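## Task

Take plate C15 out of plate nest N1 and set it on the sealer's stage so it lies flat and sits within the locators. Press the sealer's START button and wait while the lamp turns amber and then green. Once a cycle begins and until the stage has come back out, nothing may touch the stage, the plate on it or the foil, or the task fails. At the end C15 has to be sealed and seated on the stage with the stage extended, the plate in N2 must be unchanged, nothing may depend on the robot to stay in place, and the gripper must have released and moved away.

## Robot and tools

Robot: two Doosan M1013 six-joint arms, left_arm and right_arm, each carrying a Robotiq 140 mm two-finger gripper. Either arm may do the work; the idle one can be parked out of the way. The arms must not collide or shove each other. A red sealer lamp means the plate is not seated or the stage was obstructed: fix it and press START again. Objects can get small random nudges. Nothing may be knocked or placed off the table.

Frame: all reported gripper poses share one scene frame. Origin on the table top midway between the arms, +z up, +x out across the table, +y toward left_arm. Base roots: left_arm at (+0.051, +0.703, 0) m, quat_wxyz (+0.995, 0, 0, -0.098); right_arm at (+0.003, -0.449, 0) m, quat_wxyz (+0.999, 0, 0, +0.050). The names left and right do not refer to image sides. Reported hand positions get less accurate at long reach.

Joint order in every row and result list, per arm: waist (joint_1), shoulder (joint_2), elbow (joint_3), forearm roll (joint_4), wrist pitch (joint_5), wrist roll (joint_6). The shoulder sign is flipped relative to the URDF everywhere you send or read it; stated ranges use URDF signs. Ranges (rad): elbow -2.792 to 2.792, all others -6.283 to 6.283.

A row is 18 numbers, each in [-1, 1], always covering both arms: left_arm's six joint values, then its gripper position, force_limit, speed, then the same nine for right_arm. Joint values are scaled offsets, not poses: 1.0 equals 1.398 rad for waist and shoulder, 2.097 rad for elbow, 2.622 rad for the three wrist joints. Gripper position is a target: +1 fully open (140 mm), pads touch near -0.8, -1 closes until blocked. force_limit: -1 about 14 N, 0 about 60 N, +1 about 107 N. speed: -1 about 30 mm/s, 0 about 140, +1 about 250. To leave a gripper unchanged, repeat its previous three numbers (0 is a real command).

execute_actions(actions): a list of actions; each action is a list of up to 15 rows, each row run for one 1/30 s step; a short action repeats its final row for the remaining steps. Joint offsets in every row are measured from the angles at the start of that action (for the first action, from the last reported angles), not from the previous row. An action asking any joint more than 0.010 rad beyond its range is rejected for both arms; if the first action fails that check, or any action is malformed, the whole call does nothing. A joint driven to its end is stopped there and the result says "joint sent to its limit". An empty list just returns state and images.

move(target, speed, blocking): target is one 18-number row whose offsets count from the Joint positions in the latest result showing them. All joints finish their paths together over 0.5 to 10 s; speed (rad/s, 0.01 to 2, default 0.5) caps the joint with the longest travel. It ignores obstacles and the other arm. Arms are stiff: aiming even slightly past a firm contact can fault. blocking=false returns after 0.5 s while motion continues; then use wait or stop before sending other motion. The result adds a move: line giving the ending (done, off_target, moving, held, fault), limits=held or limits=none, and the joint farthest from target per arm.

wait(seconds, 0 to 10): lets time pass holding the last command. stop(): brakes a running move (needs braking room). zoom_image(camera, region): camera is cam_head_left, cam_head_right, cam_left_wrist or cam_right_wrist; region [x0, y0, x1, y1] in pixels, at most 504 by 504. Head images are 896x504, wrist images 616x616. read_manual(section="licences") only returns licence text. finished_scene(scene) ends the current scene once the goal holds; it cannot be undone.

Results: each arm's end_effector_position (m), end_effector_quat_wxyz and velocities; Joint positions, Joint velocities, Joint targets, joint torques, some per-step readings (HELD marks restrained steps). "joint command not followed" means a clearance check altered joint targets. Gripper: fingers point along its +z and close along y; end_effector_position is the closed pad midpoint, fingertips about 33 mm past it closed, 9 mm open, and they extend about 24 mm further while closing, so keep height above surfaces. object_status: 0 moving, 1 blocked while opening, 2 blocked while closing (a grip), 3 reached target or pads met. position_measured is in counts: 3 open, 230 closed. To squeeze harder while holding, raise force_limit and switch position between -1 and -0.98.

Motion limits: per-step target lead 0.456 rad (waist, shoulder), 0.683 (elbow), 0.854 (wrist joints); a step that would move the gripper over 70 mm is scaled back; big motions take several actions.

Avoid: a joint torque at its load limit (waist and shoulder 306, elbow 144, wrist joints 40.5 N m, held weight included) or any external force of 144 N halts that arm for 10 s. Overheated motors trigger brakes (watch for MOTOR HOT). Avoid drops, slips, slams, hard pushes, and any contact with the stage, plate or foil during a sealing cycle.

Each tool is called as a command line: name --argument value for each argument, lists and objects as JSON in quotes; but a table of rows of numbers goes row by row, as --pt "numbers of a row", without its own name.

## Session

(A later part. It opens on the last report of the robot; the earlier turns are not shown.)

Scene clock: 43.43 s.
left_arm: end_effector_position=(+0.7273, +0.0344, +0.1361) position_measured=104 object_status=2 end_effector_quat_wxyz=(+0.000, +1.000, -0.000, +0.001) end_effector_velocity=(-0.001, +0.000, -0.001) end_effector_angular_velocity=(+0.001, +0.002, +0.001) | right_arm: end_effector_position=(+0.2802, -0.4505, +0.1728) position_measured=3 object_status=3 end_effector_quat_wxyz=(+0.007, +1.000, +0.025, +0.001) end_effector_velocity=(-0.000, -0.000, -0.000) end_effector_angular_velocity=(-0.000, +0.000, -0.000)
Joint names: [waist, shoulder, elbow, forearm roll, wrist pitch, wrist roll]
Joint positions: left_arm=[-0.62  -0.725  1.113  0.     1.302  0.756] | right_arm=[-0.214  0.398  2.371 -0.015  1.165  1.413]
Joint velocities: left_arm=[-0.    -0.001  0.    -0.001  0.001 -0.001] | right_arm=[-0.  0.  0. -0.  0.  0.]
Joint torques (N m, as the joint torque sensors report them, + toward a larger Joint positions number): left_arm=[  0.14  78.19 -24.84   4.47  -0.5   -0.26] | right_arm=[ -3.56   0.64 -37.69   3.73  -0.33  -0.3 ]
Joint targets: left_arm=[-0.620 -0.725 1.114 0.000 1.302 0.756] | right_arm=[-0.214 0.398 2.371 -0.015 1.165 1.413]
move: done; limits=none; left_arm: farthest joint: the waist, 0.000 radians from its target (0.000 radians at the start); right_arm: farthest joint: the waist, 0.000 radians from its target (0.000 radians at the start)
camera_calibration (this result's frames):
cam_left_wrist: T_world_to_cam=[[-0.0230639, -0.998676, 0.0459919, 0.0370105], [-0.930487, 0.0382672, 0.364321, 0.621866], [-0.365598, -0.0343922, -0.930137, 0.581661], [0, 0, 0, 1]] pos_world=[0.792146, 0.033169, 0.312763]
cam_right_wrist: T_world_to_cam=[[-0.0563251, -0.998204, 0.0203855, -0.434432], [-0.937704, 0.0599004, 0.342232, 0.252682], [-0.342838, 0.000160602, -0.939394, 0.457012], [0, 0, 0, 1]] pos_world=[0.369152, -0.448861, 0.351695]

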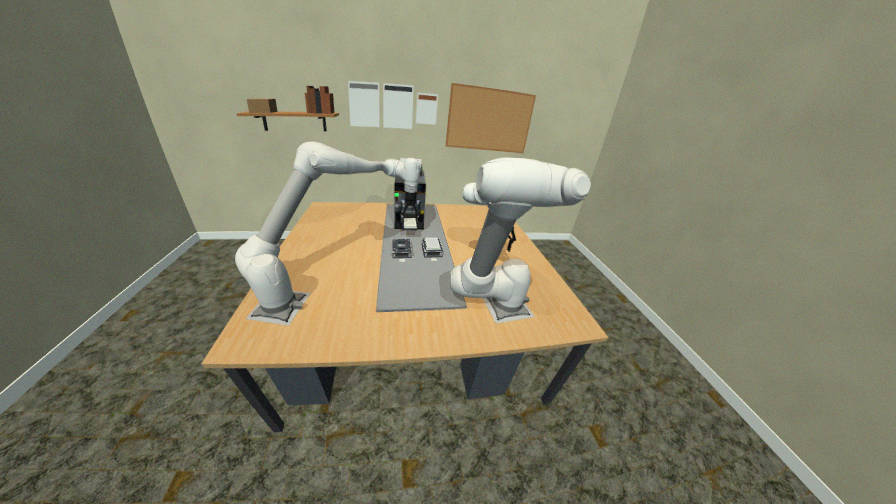

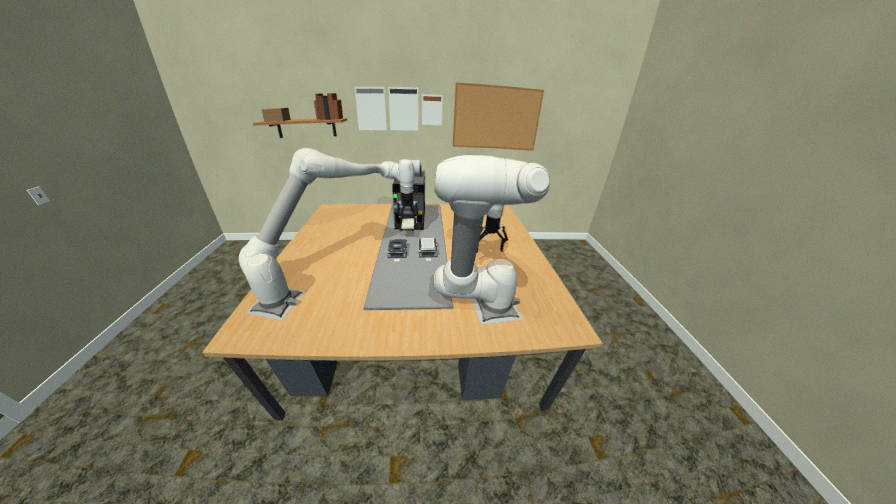

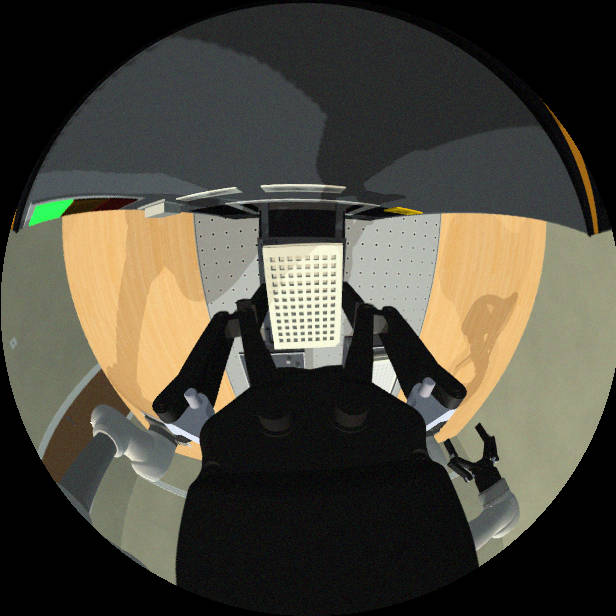

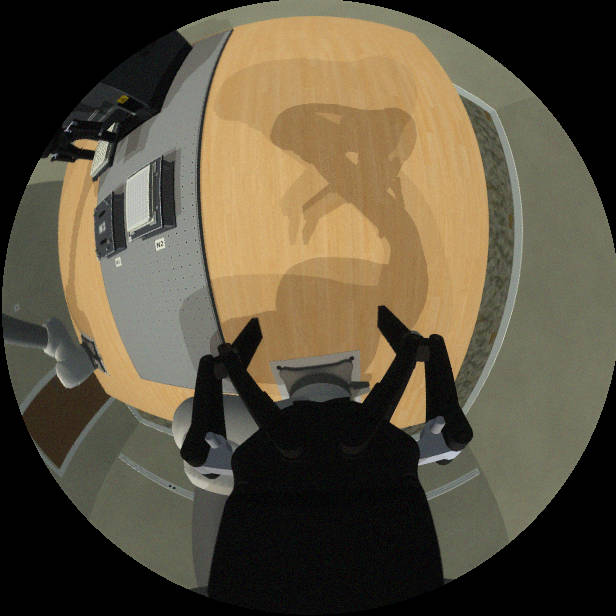

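move --target '[0,0.0005,-0.001,0,0.001,0,0.6,-0.3,-0.6,0,0,0,0,0,0,1,0,0]' --speed 0.01

move --target '[0,0.021,-0.041,0,0.044,0,0.6,-0.3,-0.6,0,0,0,0,0,0,1,0,0]' --speed 0.12

zoom_image --camera "cam_left_wrist" --region '[210,190,410,390]'

Scene clock: 44.53 s.
left_arm: end_effector_position=(+0.7274, +0.0343, +0.1379) position_measured=53 object_status=3 end_effector_quat_wxyz=(+0.000, +1.000, -0.000, +0.001) end_effector_velocity=(+0.000, -0.000, -0.000) end_effector_angular_velocity=(-0.000, -0.000, -0.000) | right_arm: end_effector_position=(+0.2802, -0.4505, +0.1728) position_measured=3 object_status=3 end_effector_quat_wxyz=(+0.007, +1.000, +0.025, +0.001) end_effector_velocity=(-0.000, -0.000, -0.000) end_effector_angular_velocity=(-0.001, +0.000, +0.001)
Joint names: [waist, shoulder, elbow, forearm roll, wrist pitch, wrist roll]
Joint positions: left_arm=[-0.62  -0.724  1.111  0.     1.304  0.756] | right_arm=[-0.214  0.398  2.371 -0.015  1.165  1.413]
Joint velocities: left_arm=[ 0. -0. -0. -0. -0.  0.] | right_arm=[ 0.001  0.     0.    -0.001 -0.     0.001]
Joint torques (N m, as the joint torque sensors report them, + toward a larger Joint positions number): left_arm=[ -1.02 105.18 -37.64   4.26   0.19  -0.25] | right_arm=[ -3.33   1.13 -37.67   3.84  -0.34  -0.16]
Joint targets: left_arm=[-0.620 -0.724 1.111 0.000 1.304 0.756] | right_arm=[-0.214 0.398 2.371 -0.015 1.165 1.413]
move: done; limits=none; left_arm: farthest joint: the elbow, 0.001 radians from its target (0.003 radians at the start); right_arm: farthest joint: the waist, 0.000 radians from its target (0.000 radians at the start)
camera_calibration (this result's frames):
cam_left_wrist: T_world_to_cam=[[-0.0230686, -0.99867, 0.0461149, 0.0368119], [-0.93053, 0.0383123, 0.364205, 0.621356], [-0.365488, -0.0345096, -0.930176, 0.583287], [0, 0, 0, 1]] pos_world=[0.792224, 0.0330863, 0.31456]
cam_right_wrist: T_world_to_cam=[[-0.0563254, -0.998204, 0.0203855, -0.434432], [-0.937704, 0.0599007, 0.342232, 0.252682], [-0.342838, 0.000160759, -0.939394, 0.457012], [0, 0, 0, 1]] pos_world=[0.369152, -0.448861, 0.351695]

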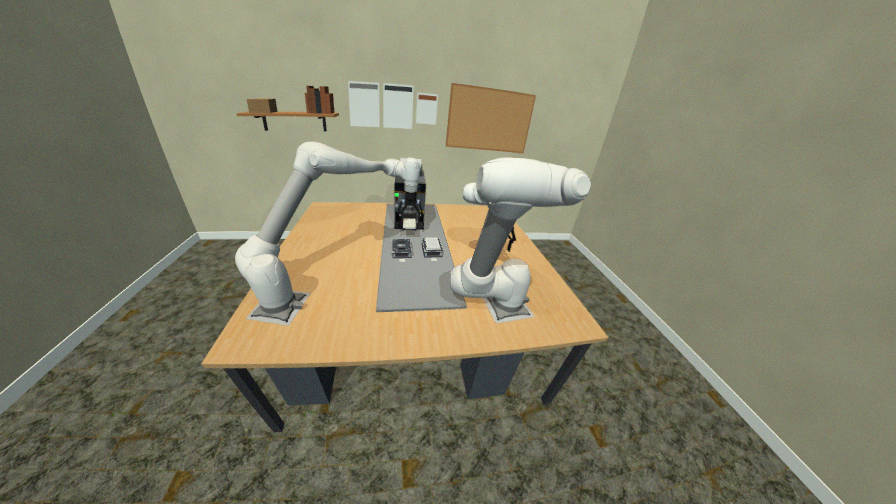

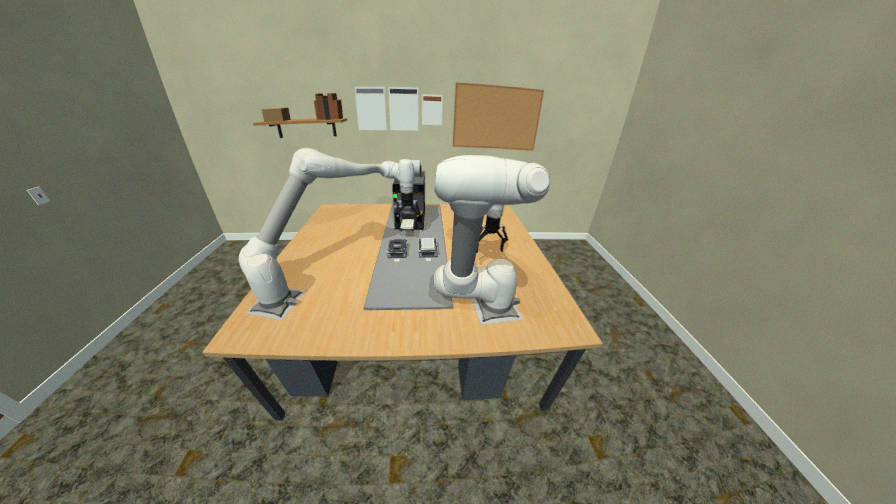

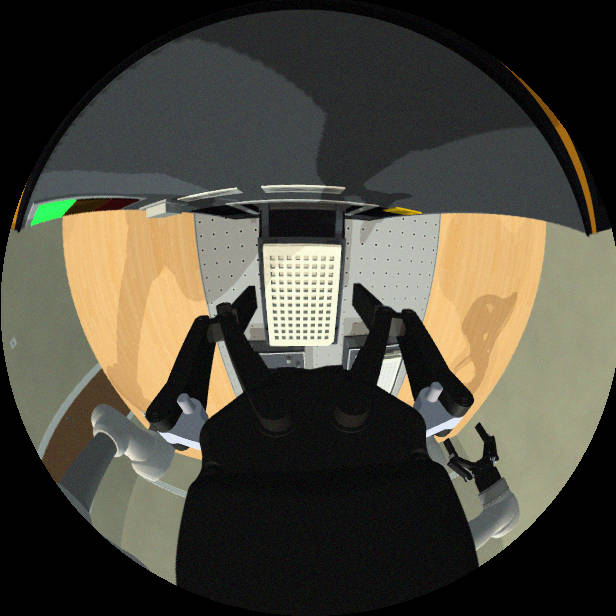

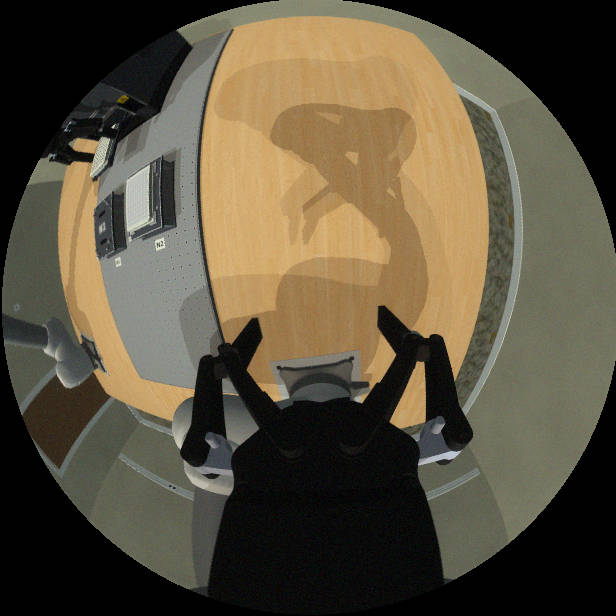

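Scene clock: 45.80 s.
left_arm: end_effector_position=(+0.7270, +0.0347, +0.2128) position_measured=53 object_status=3 end_effector_quat_wxyz=(+0.000, +1.000, -0.000, +0.001) end_effector_velocity=(-0.000, +0.000, +0.000) end_effector_angular_velocity=(+0.001, -0.000, +0.001) | right_arm: end_effector_position=(+0.2802, -0.4505, +0.1728) position_measured=3 object_status=3 end_effector_quat_wxyz=(+0.007, +1.000, +0.025, +0.001) end_effector_velocity=(-0.000, +0.001, -0.000) end_effector_angular_velocity=(+0.001, +0.000, +0.000)
Joint names: [waist, shoulder, elbow, forearm roll, wrist pitch, wrist roll]
Joint positions: left_arm=[-0.62  -0.695  1.025  0.     1.419  0.756] | right_arm=[-0.214  0.398  2.371 -0.015  1.165  1.413]
Joint velocities: left_arm=[-0.     0.    -0.     0.001  0.001 -0.001] | right_arm=[ 0.001 -0.     0.     0.001 -0.    -0.   ]
Joint torques (N m, as the joint torque sensors report them, + toward a larger Joint positions number): left_arm=[  0.1  102.99 -38.82   4.26   0.05  -0.33] | right_arm=[ -3.7    0.42 -37.76   3.78  -0.43  -0.29]
Joint targets: left_arm=[-0.620 -0.695 1.025 0.000 1.419 0.756] | right_arm=[-0.214 0.398 2.371 -0.015 1.165 1.413]
move: done; limits=none; left_arm: farthest joint: the waist, 0.000 radians from its target (0.000 radians at the start); right_arm: farthest joint: the waist, 0.000 radians from its target (0.000 radians at the start)
camera_calibration (this result's frames):
cam_left_wrist: T_world_to_cam=[[-0.0230332, -0.998671, 0.0460951, 0.0337282], [-0.930528, 0.0382724, 0.364215, 0.59371], [-0.365495, -0.0345038, -0.930174, 0.652843], [0, 0, 0, 1]] pos_world=[0.791852, 0.0334863, 0.389465]
cam_right_wrist: T_world_to_cam=[[-0.0563251, -0.998204, 0.0203855, -0.434432], [-0.937704, 0.0599004, 0.342232, 0.252682], [-0.342838, 0.000160673, -0.939394, 0.457012], [0, 0, 0, 1]] pos_world=[0.369152, -0.448861, 0.351695]

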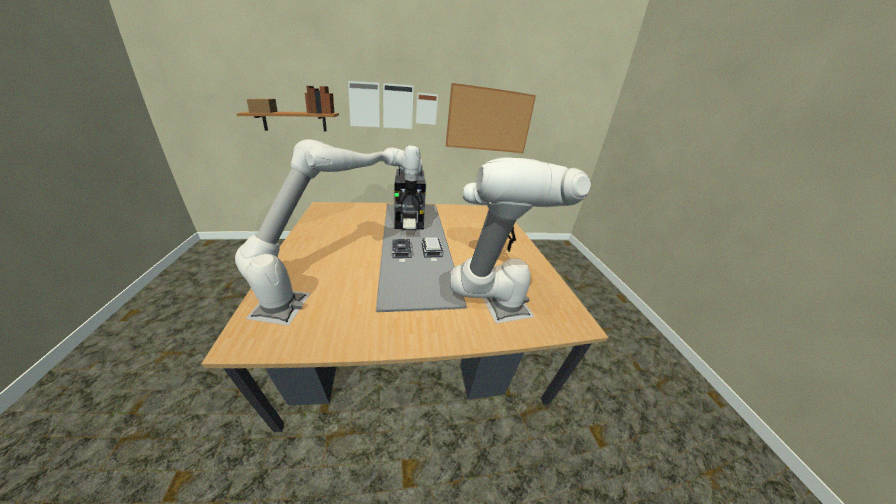

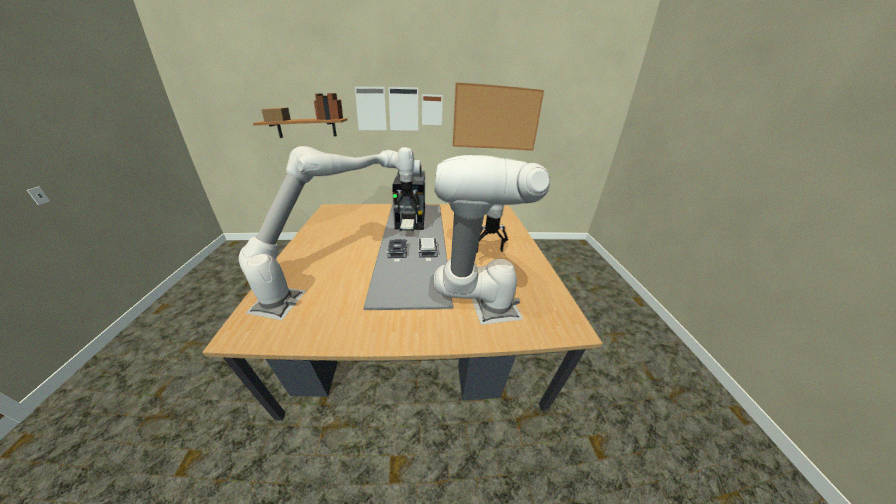

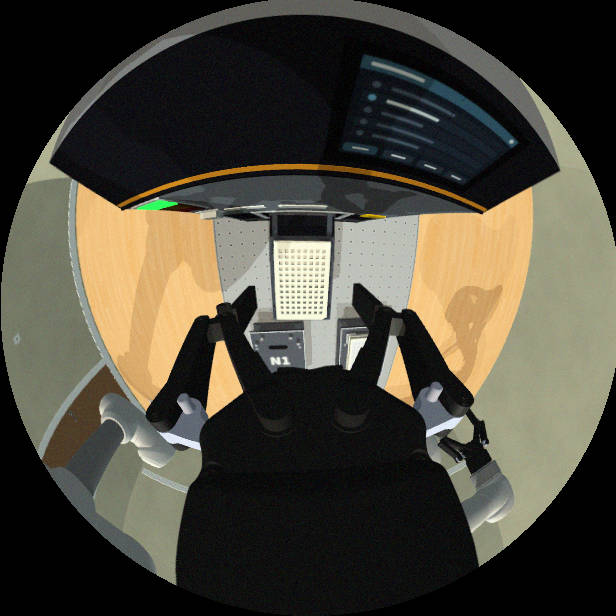

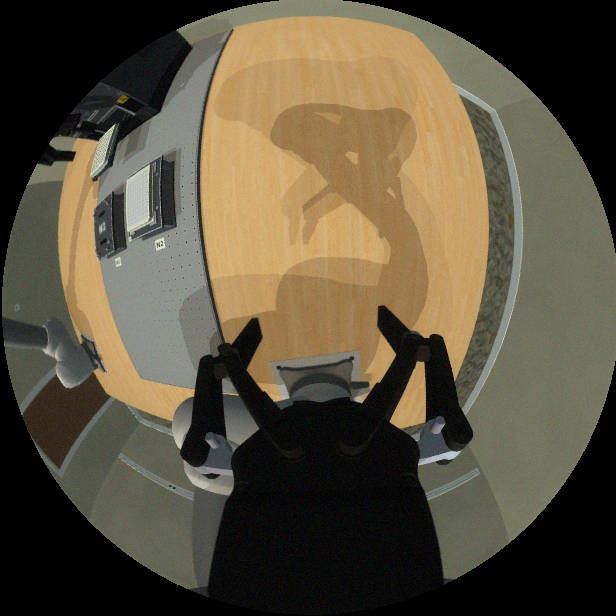

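Region (210, 190, 410, 390) of cam_left_wrist's 616x616 image, scaled by 2.520, with more detail than that image has.

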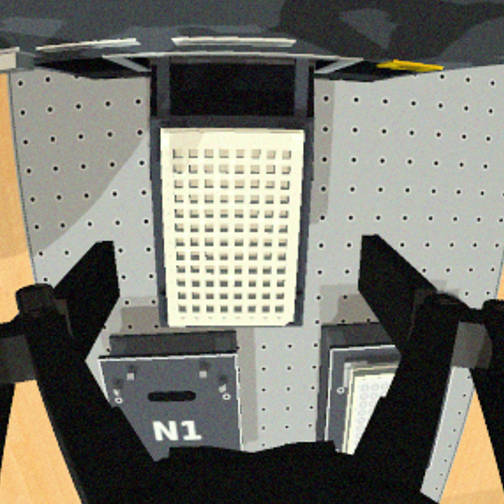

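move --target '[0.0994,0.4004,0.3833,0,-0.2918,0.3108,-1,-0.3,-0.3,0,0,0,0,0,0,1,0,0]' --speed 0.5

Scene clock: 51.03 s.
left_arm: end_effector_position=(+0.6693, +0.2504, +0.2642) position_measured=232 object_status=3 end_effector_quat_wxyz=(+0.086, +0.911, -0.321, +0.244) end_effector_velocity=(+0.000, +0.000, +0.001) end_effector_angular_velocity=(-0.000, -0.002, -0.000) | right_arm: end_effector_position=(+0.2802, -0.4505, +0.1728) position_measured=3 object_status=3 end_effector_quat_wxyz=(+0.007, +1.000, +0.025, +0.001) end_effector_velocity=(-0.000, +0.000, -0.000) end_effector_angular_velocity=(-0.000, +0.001, +0.002)
Joint names: [waist, shoulder, elbow, forearm roll, wrist pitch, wrist roll]
Joint positions: left_arm=[-0.481 -0.135  1.829  0.     0.655  1.57 ] | right_arm=[-0.214  0.398  2.371 -0.015  1.165  1.413]
Joint velocities: left_arm=[ 0.     0.001  0.001  0.001 -0.002 -0.   ] | right_arm=[ 0.001  0.     0.001 -0.     0.    -0.   ]
Joint torques (N m, as the joint torque sensors report them, + toward a larger Joint positions number): left_arm=[ -0.47  49.58 -37.52   4.    -1.09  -0.22] | right_arm=[ -2.61   0.4  -37.63   3.7   -0.34  -0.28]
Joint targets: left_arm=[-0.481 -0.135 1.829 0.000 0.655 1.570] | right_arm=[-0.214 0.398 2.371 -0.015 1.165 1.413]
move: done; limits=none; left_arm: farthest joint: the waist, 0.000 radians from its target (0.139 radians at the start); right_arm: farthest joint: the waist, 0.000 radians from its target (0.000 radians at the start)
camera_calibration (this result's frames):
cam_left_wrist: T_world_to_cam=[[-0.658015, -0.752481, 0.0280801, 0.61353], [-0.74727, 0.647957, -0.147444, 0.37284], [0.0927541, -0.118004, -0.988672, 0.41671], [0, 0, 0, 1]] pos_world=[0.643673, 0.26926, 0.449735]
cam_right_wrist: T_world_to_cam=[[-0.0563251, -0.998204, 0.0203855, -0.434432], [-0.937704, 0.0599004, 0.342232, 0.252682], [-0.342838, 0.000160663, -0.939394, 0.457012], [0, 0, 0, 1]] pos_world=[0.369152, -0.448861, 0.351695]

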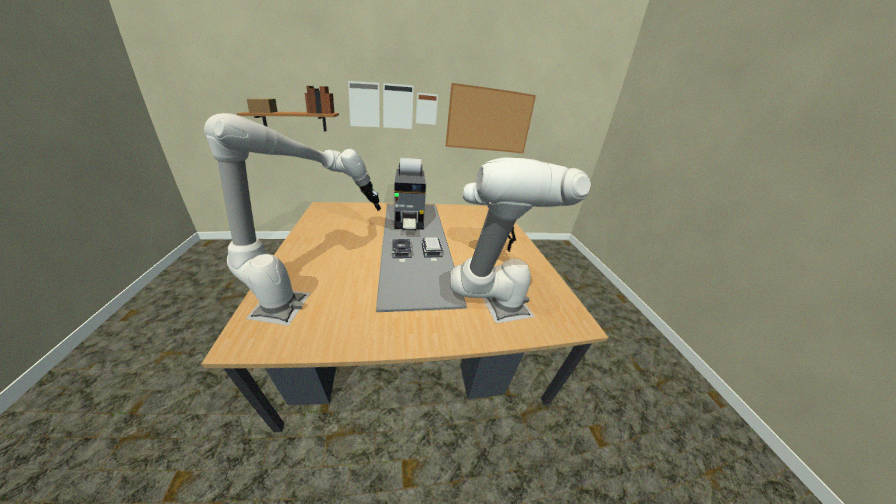

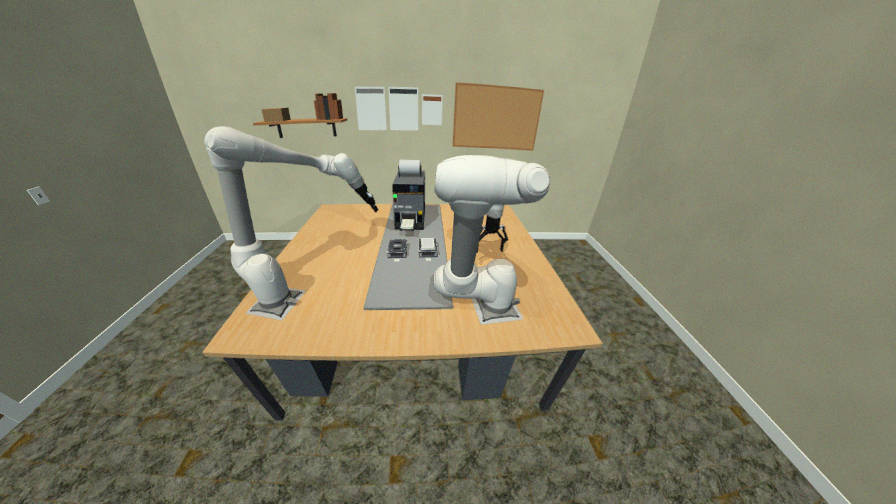

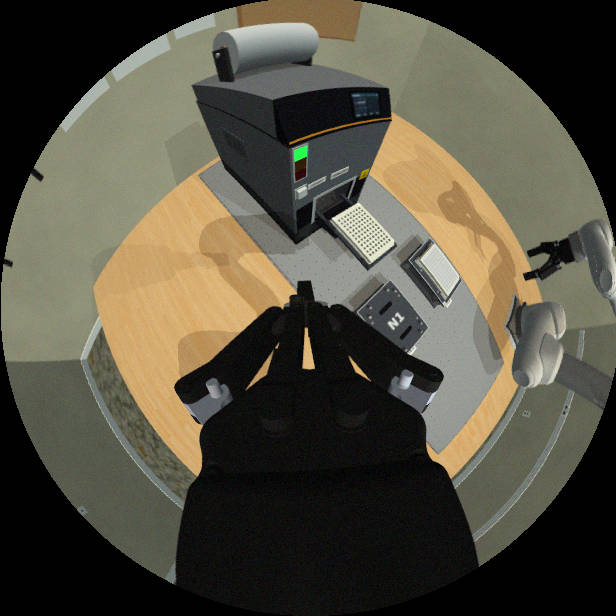

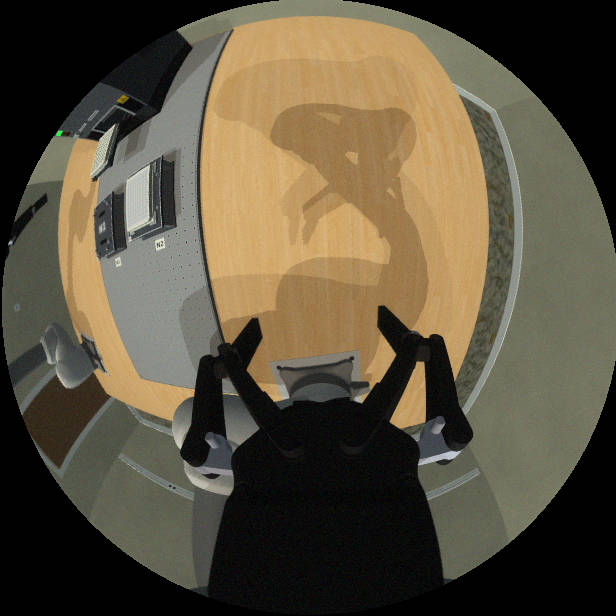

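move --target '[0,-0.1254,0.0538,0,-0.31,0,-1,-0.3,-0.3,0,0,0,0,0,0,1,0,0]' --speed 0.4

zoom_image --camera "cam_left_wrist" --region '[230,170,390,330]'

Scene clock: 53.97 s.
left_arm: end_effector_position=(+0.7827, +0.1591, +0.2242) position_measured=232 object_status=3 end_effector_quat_wxyz=(+0.166, +0.817, -0.288, +0.472) end_effector_velocity=(+0.000, -0.000, +0.000) end_effector_angular_velocity=(-0.001, -0.001, -0.000) | right_arm: end_effector_position=(+0.2802, -0.4505, +0.1728) position_measured=3 object_status=3 end_effector_quat_wxyz=(+0.007, +1.000, +0.025, +0.001) end_effector_velocity=(-0.000, -0.000, -0.000) end_effector_angular_velocity=(-0.000, +0.000, +0.001)
Joint names: [waist, shoulder, elbow, forearm roll, wrist pitch, wrist roll]
Joint positions: left_arm=[-0.481 -0.311  1.942  0.    -0.158  1.57 ] | right_arm=[-0.214  0.398  2.371 -0.015  1.165  1.413]
Joint velocities: left_arm=[-0.    -0.     0.     0.    -0.002  0.   ] | right_arm=[ 0.    -0.     0.    -0.    -0.    -0.001]
Joint torques (N m, as the joint torque sensors report them, + toward a larger Joint positions number): left_arm=[ -0.16  62.3  -32.95   3.32  -2.06  -0.22] | right_arm=[ -3.44   0.93 -37.73   3.76  -0.37  -0.26]
Joint targets: left_arm=[-0.481 -0.311 1.942 0.000 -0.158 1.570] | right_arm=[-0.214 0.398 2.371 -0.015 1.165 1.413]
move: done; limits=none; left_arm: farthest joint: the waist, 0.000 radians from its target (0.000 radians at the start); right_arm: farthest joint: the waist, 0.000 radians from its target (0.000 radians at the start)
camera_calibration (this result's frames):
cam_left_wrist: T_world_to_cam=[[-0.664822, -0.746993, 0.00364565, 0.630535], [-0.586061, 0.518555, -0.622602, 0.511835], [0.463189, -0.416056, -0.78253, 0.0671101], [0, 0, 0, 1]] pos_world=[0.688076, 0.233512, 0.368887]
cam_right_wrist: T_world_to_cam=[[-0.0563252, -0.998204, 0.0203855, -0.434432], [-0.937704, 0.0599005, 0.342231, 0.252682], [-0.342838, 0.000160634, -0.939395, 0.457012], [0, 0, 0, 1]] pos_world=[0.369152, -0.448861, 0.351695]

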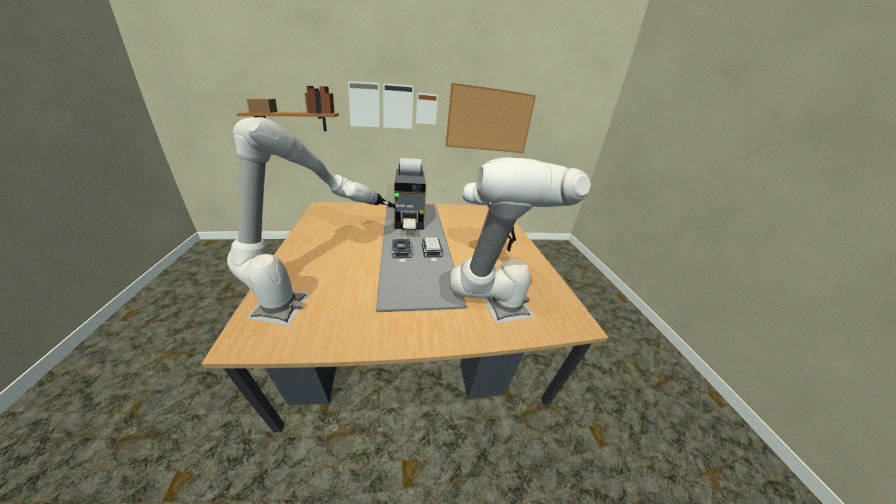

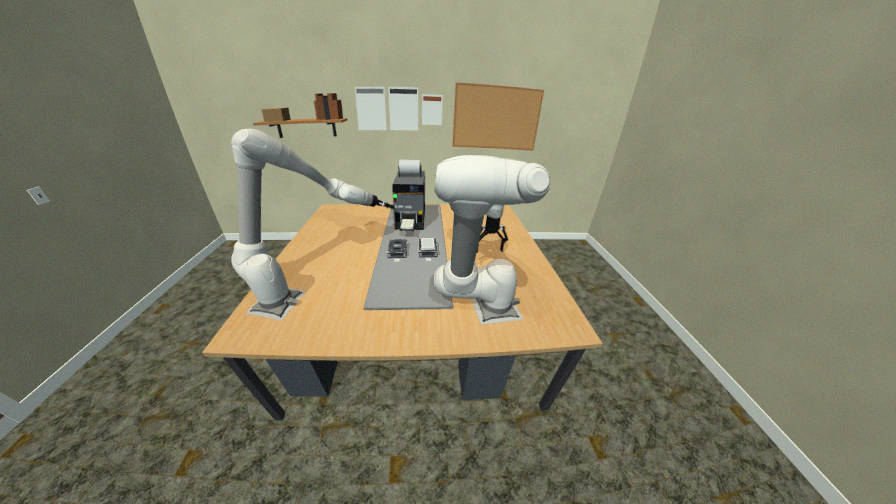

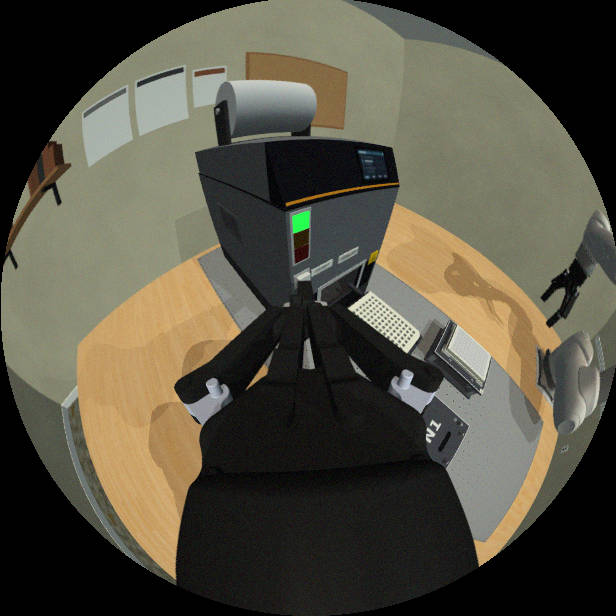

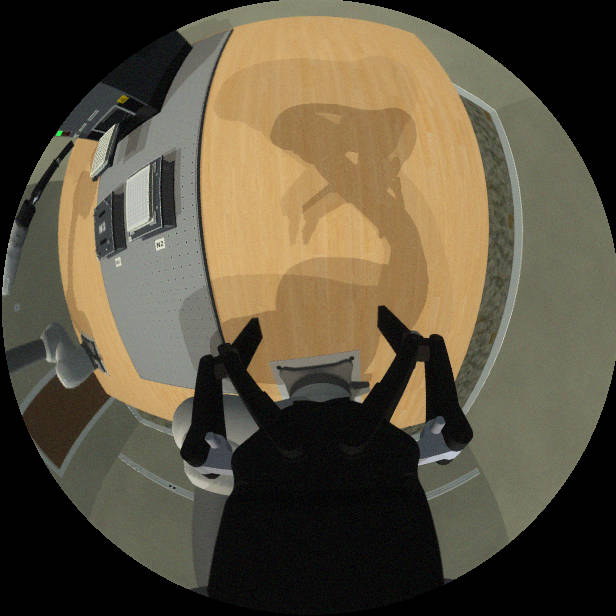

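Region (230, 170, 390, 330) of cam_left_wrist's 616x616 image, scaled by 3.150, with more detail than that image has.

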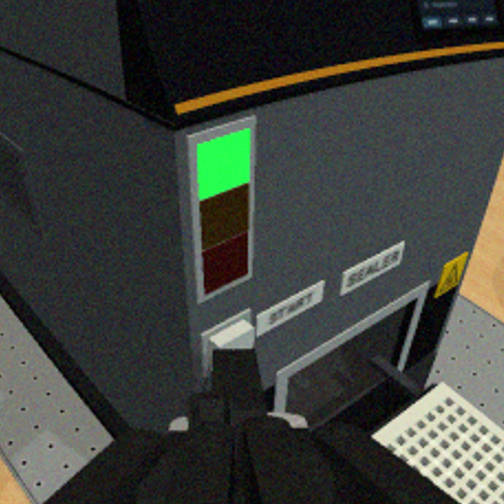

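move --target '[0,-0.0115,-0.0111,0,0.0027,0,-1,-0.3,-0.3,0,0,0,0,0,0,1,0,0]' --speed 0.04

move --target '[0,-0.0048,-0.0046,0,0.0011,0,-1,-0.3,-0.3,0,0,0,0,0,0,1,0,0]' --speed 0.02

zoom_image --camera "cam_left_wrist" --region '[250,200,370,320]'

Scene clock: 55.53 s.
left_arm: end_effector_position=(+0.7921, +0.1516, +0.2243) position_measured=232 object_status=3 end_effector_quat_wxyz=(+0.166, +0.817, -0.288, +0.472) end_effector_velocity=(+0.000, -0.000, -0.001) end_effector_angular_velocity=(+0.003, -0.000, -0.001) | right_arm: end_effector_position=(+0.2802, -0.4505, +0.1728) position_measured=3 object_status=3 end_effector_quat_wxyz=(+0.007, +1.000, +0.025, +0.001) end_effector_velocity=(-0.000, +0.000, -0.000) end_effector_angular_velocity=(+0.000, +0.001, +0.001)
Joint names: [waist, shoulder, elbow, forearm roll, wrist pitch, wrist roll]
Joint positions: left_arm=[-0.481 -0.327  1.919  0.    -0.151  1.57 ] | right_arm=[-0.214  0.398  2.371 -0.015  1.165  1.413]
Joint velocities: left_arm=[-0.    -0.001 -0.     0.001  0.     0.002] | right_arm=[ 0.001 -0.001  0.     0.    -0.     0.001]
Joint torques (N m, as the joint torque sensors report them, + toward a larger Joint positions number): left_arm=[ -5.12  60.83 -34.42   3.6   -2.21  -0.17] | right_arm=[ -2.84   0.   -37.65   3.76  -0.43  -0.29]
Joint targets: left_arm=[-0.481 -0.327 1.919 0.000 -0.151 1.570] | right_arm=[-0.214 0.398 2.371 -0.015 1.165 1.413]
move: done; limits=none; left_arm: farthest joint: the waist, 0.000 radians from its target (0.000 radians at the start); right_arm: farthest joint: the waist, 0.000 radians from its target (0.000 radians at the start)
camera_calibration (this result's frames):
cam_left_wrist: T_world_to_cam=[[-0.664825, -0.74699, 0.00363817, 0.631136], [-0.585999, 0.51851, -0.622697, 0.521229], [0.463262, -0.416117, -0.782454, 0.0596181], [0, 0, 0, 1]] pos_world=[0.697416, 0.225998, 0.36892]
cam_right_wrist: T_world_to_cam=[[-0.0563251, -0.998204, 0.0203855, -0.434432], [-0.937704, 0.0599004, 0.342232, 0.252682], [-0.342838, 0.000160662, -0.939394, 0.457012], [0, 0, 0, 1]] pos_world=[0.369152, -0.448861, 0.351695]

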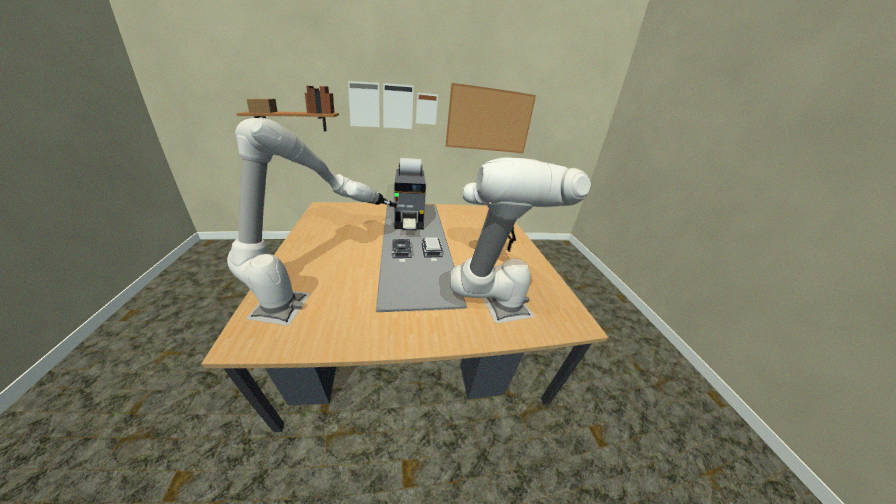

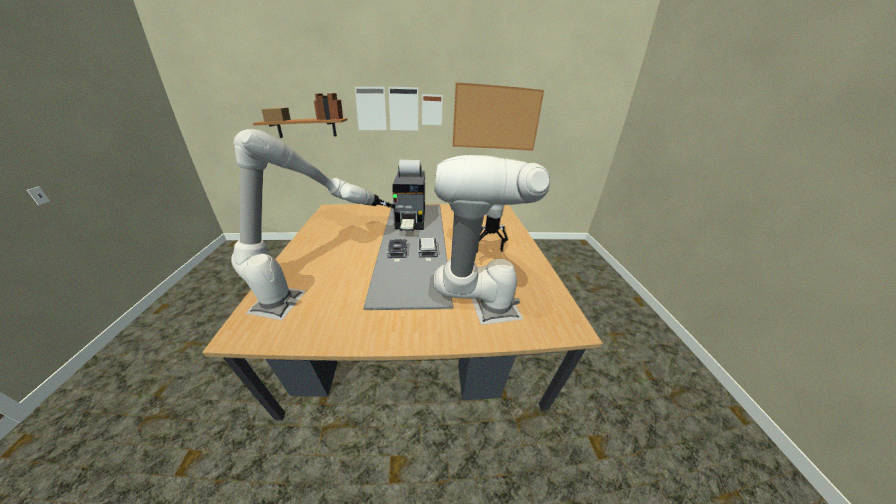

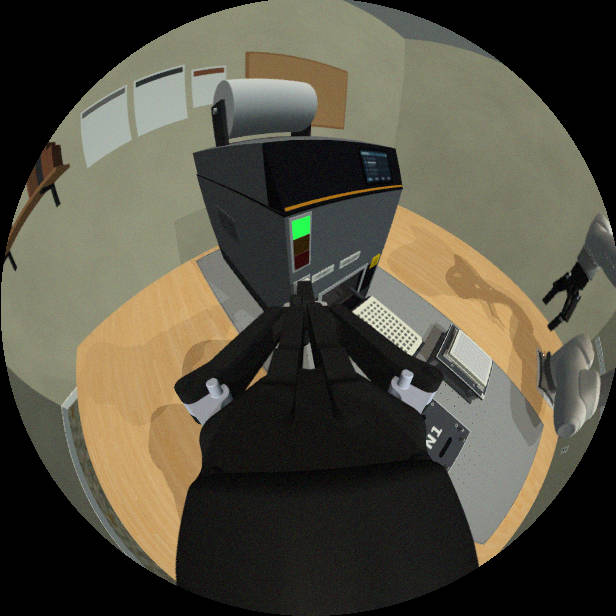

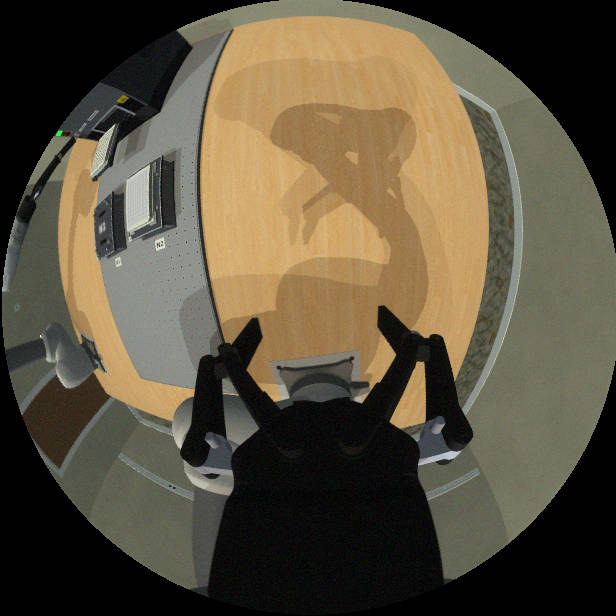

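Scene clock: 56.23 s.
left_arm: end_effector_position=(+0.7958, +0.1485, +0.2240) position_measured=232 object_status=3 end_effector_quat_wxyz=(+0.166, +0.817, -0.288, +0.471) end_effector_velocity=(+0.001, -0.000, +0.001) end_effector_angular_velocity=(-0.001, -0.001, -0.000) | right_arm: end_effector_position=(+0.2802, -0.4505, +0.1728) position_measured=3 object_status=3 end_effector_quat_wxyz=(+0.007, +1.000, +0.025, +0.001) end_effector_velocity=(-0.000, -0.000, -0.000) end_effector_angular_velocity=(-0.001, +0.001, +0.000)
Joint names: [waist, shoulder, elbow, forearm roll, wrist pitch, wrist roll]
Joint positions: left_arm=[-0.481 -0.333  1.909  0.    -0.148  1.57 ] | right_arm=[-0.214  0.398  2.371 -0.015  1.165  1.413]
Joint velocities: left_arm=[ 0.    -0.    -0.001 -0.    -0.     0.   ] | right_arm=[ 0.    -0.     0.    -0.001  0.     0.   ]
Joint torques (N m, as the joint torque sensors report them, + toward a larger Joint positions number): left_arm=[  9.54  35.16 -55.48   2.77  -8.19  -0.34] | right_arm=[ -3.33   1.47 -37.97   3.92  -0.45  -0.25]
Joint targets: left_arm=[-0.481 -0.333 1.909 0.000 -0.148 1.570] | right_arm=[-0.214 0.398 2.371 -0.015 1.165 1.413]
move: done; limits=none; left_arm: farthest joint: the waist, 0.000 radians from its target (0.000 radians at the start); right_arm: farthest joint: the waist, 0.000 radians from its target (0.000 radians at the start)
camera_calibration (this result's frames):
cam_left_wrist: T_world_to_cam=[[-0.664871, -0.746949, 0.00365467, 0.631347], [-0.586134, 0.518682, -0.622428, 0.524889], [0.463027, -0.415977, -0.782668, 0.0566686], [0, 0, 0, 1]] pos_world=[0.70118, 0.222906, 0.368751]
cam_right_wrist: T_world_to_cam=[[-0.0563254, -0.998204, 0.0203856, -0.434432], [-0.937704, 0.0599007, 0.342231, 0.252682], [-0.342838, 0.000160651, -0.939395, 0.457012], [0, 0, 0, 1]] pos_world=[0.369152, -0.448861, 0.351695]

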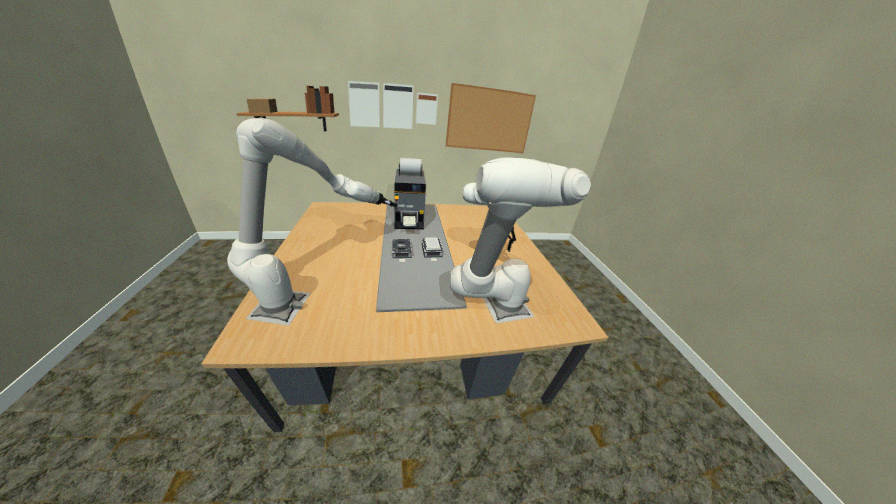

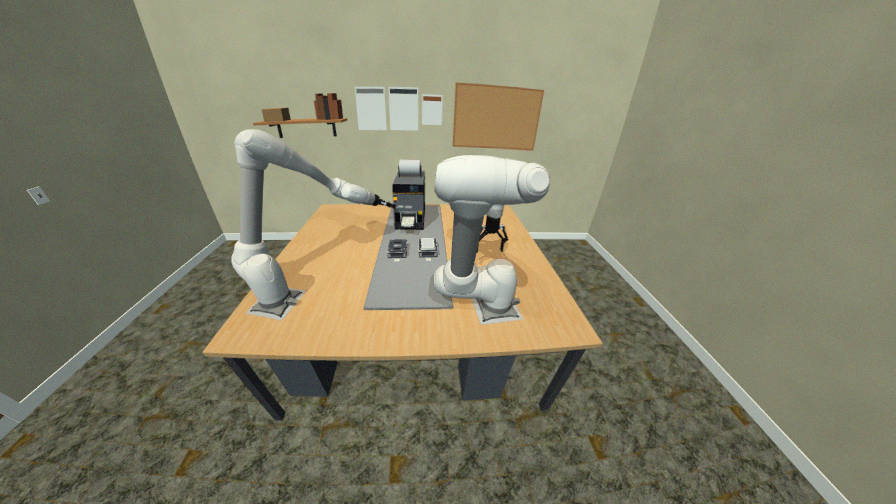

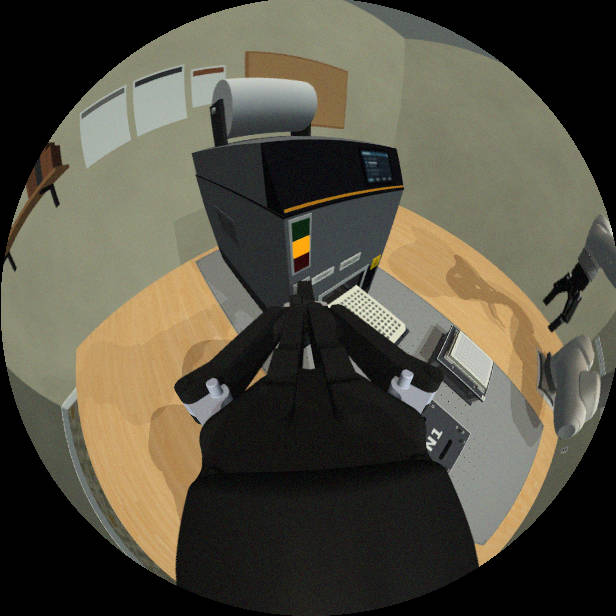

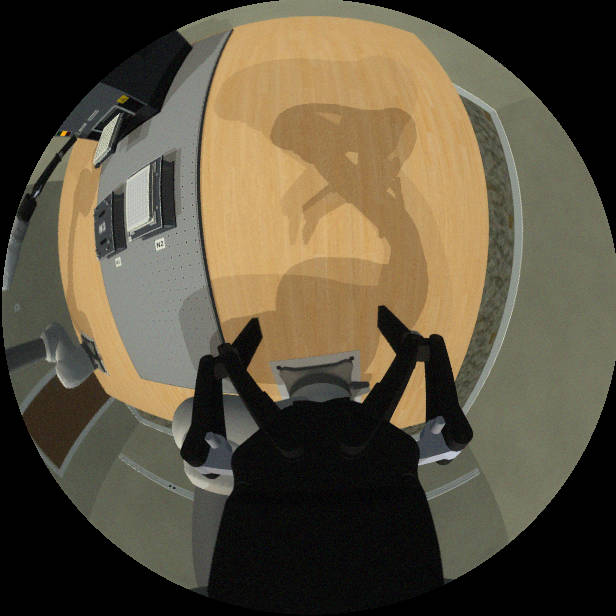

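Region (250, 200, 370, 320) of cam_left_wrist's 616x616 image, scaled by 4.200, with more detail than that image has.

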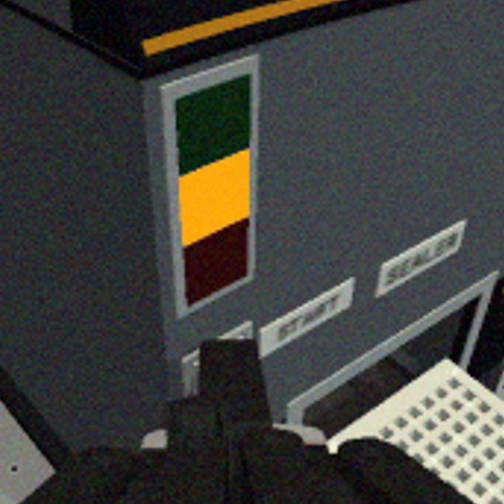

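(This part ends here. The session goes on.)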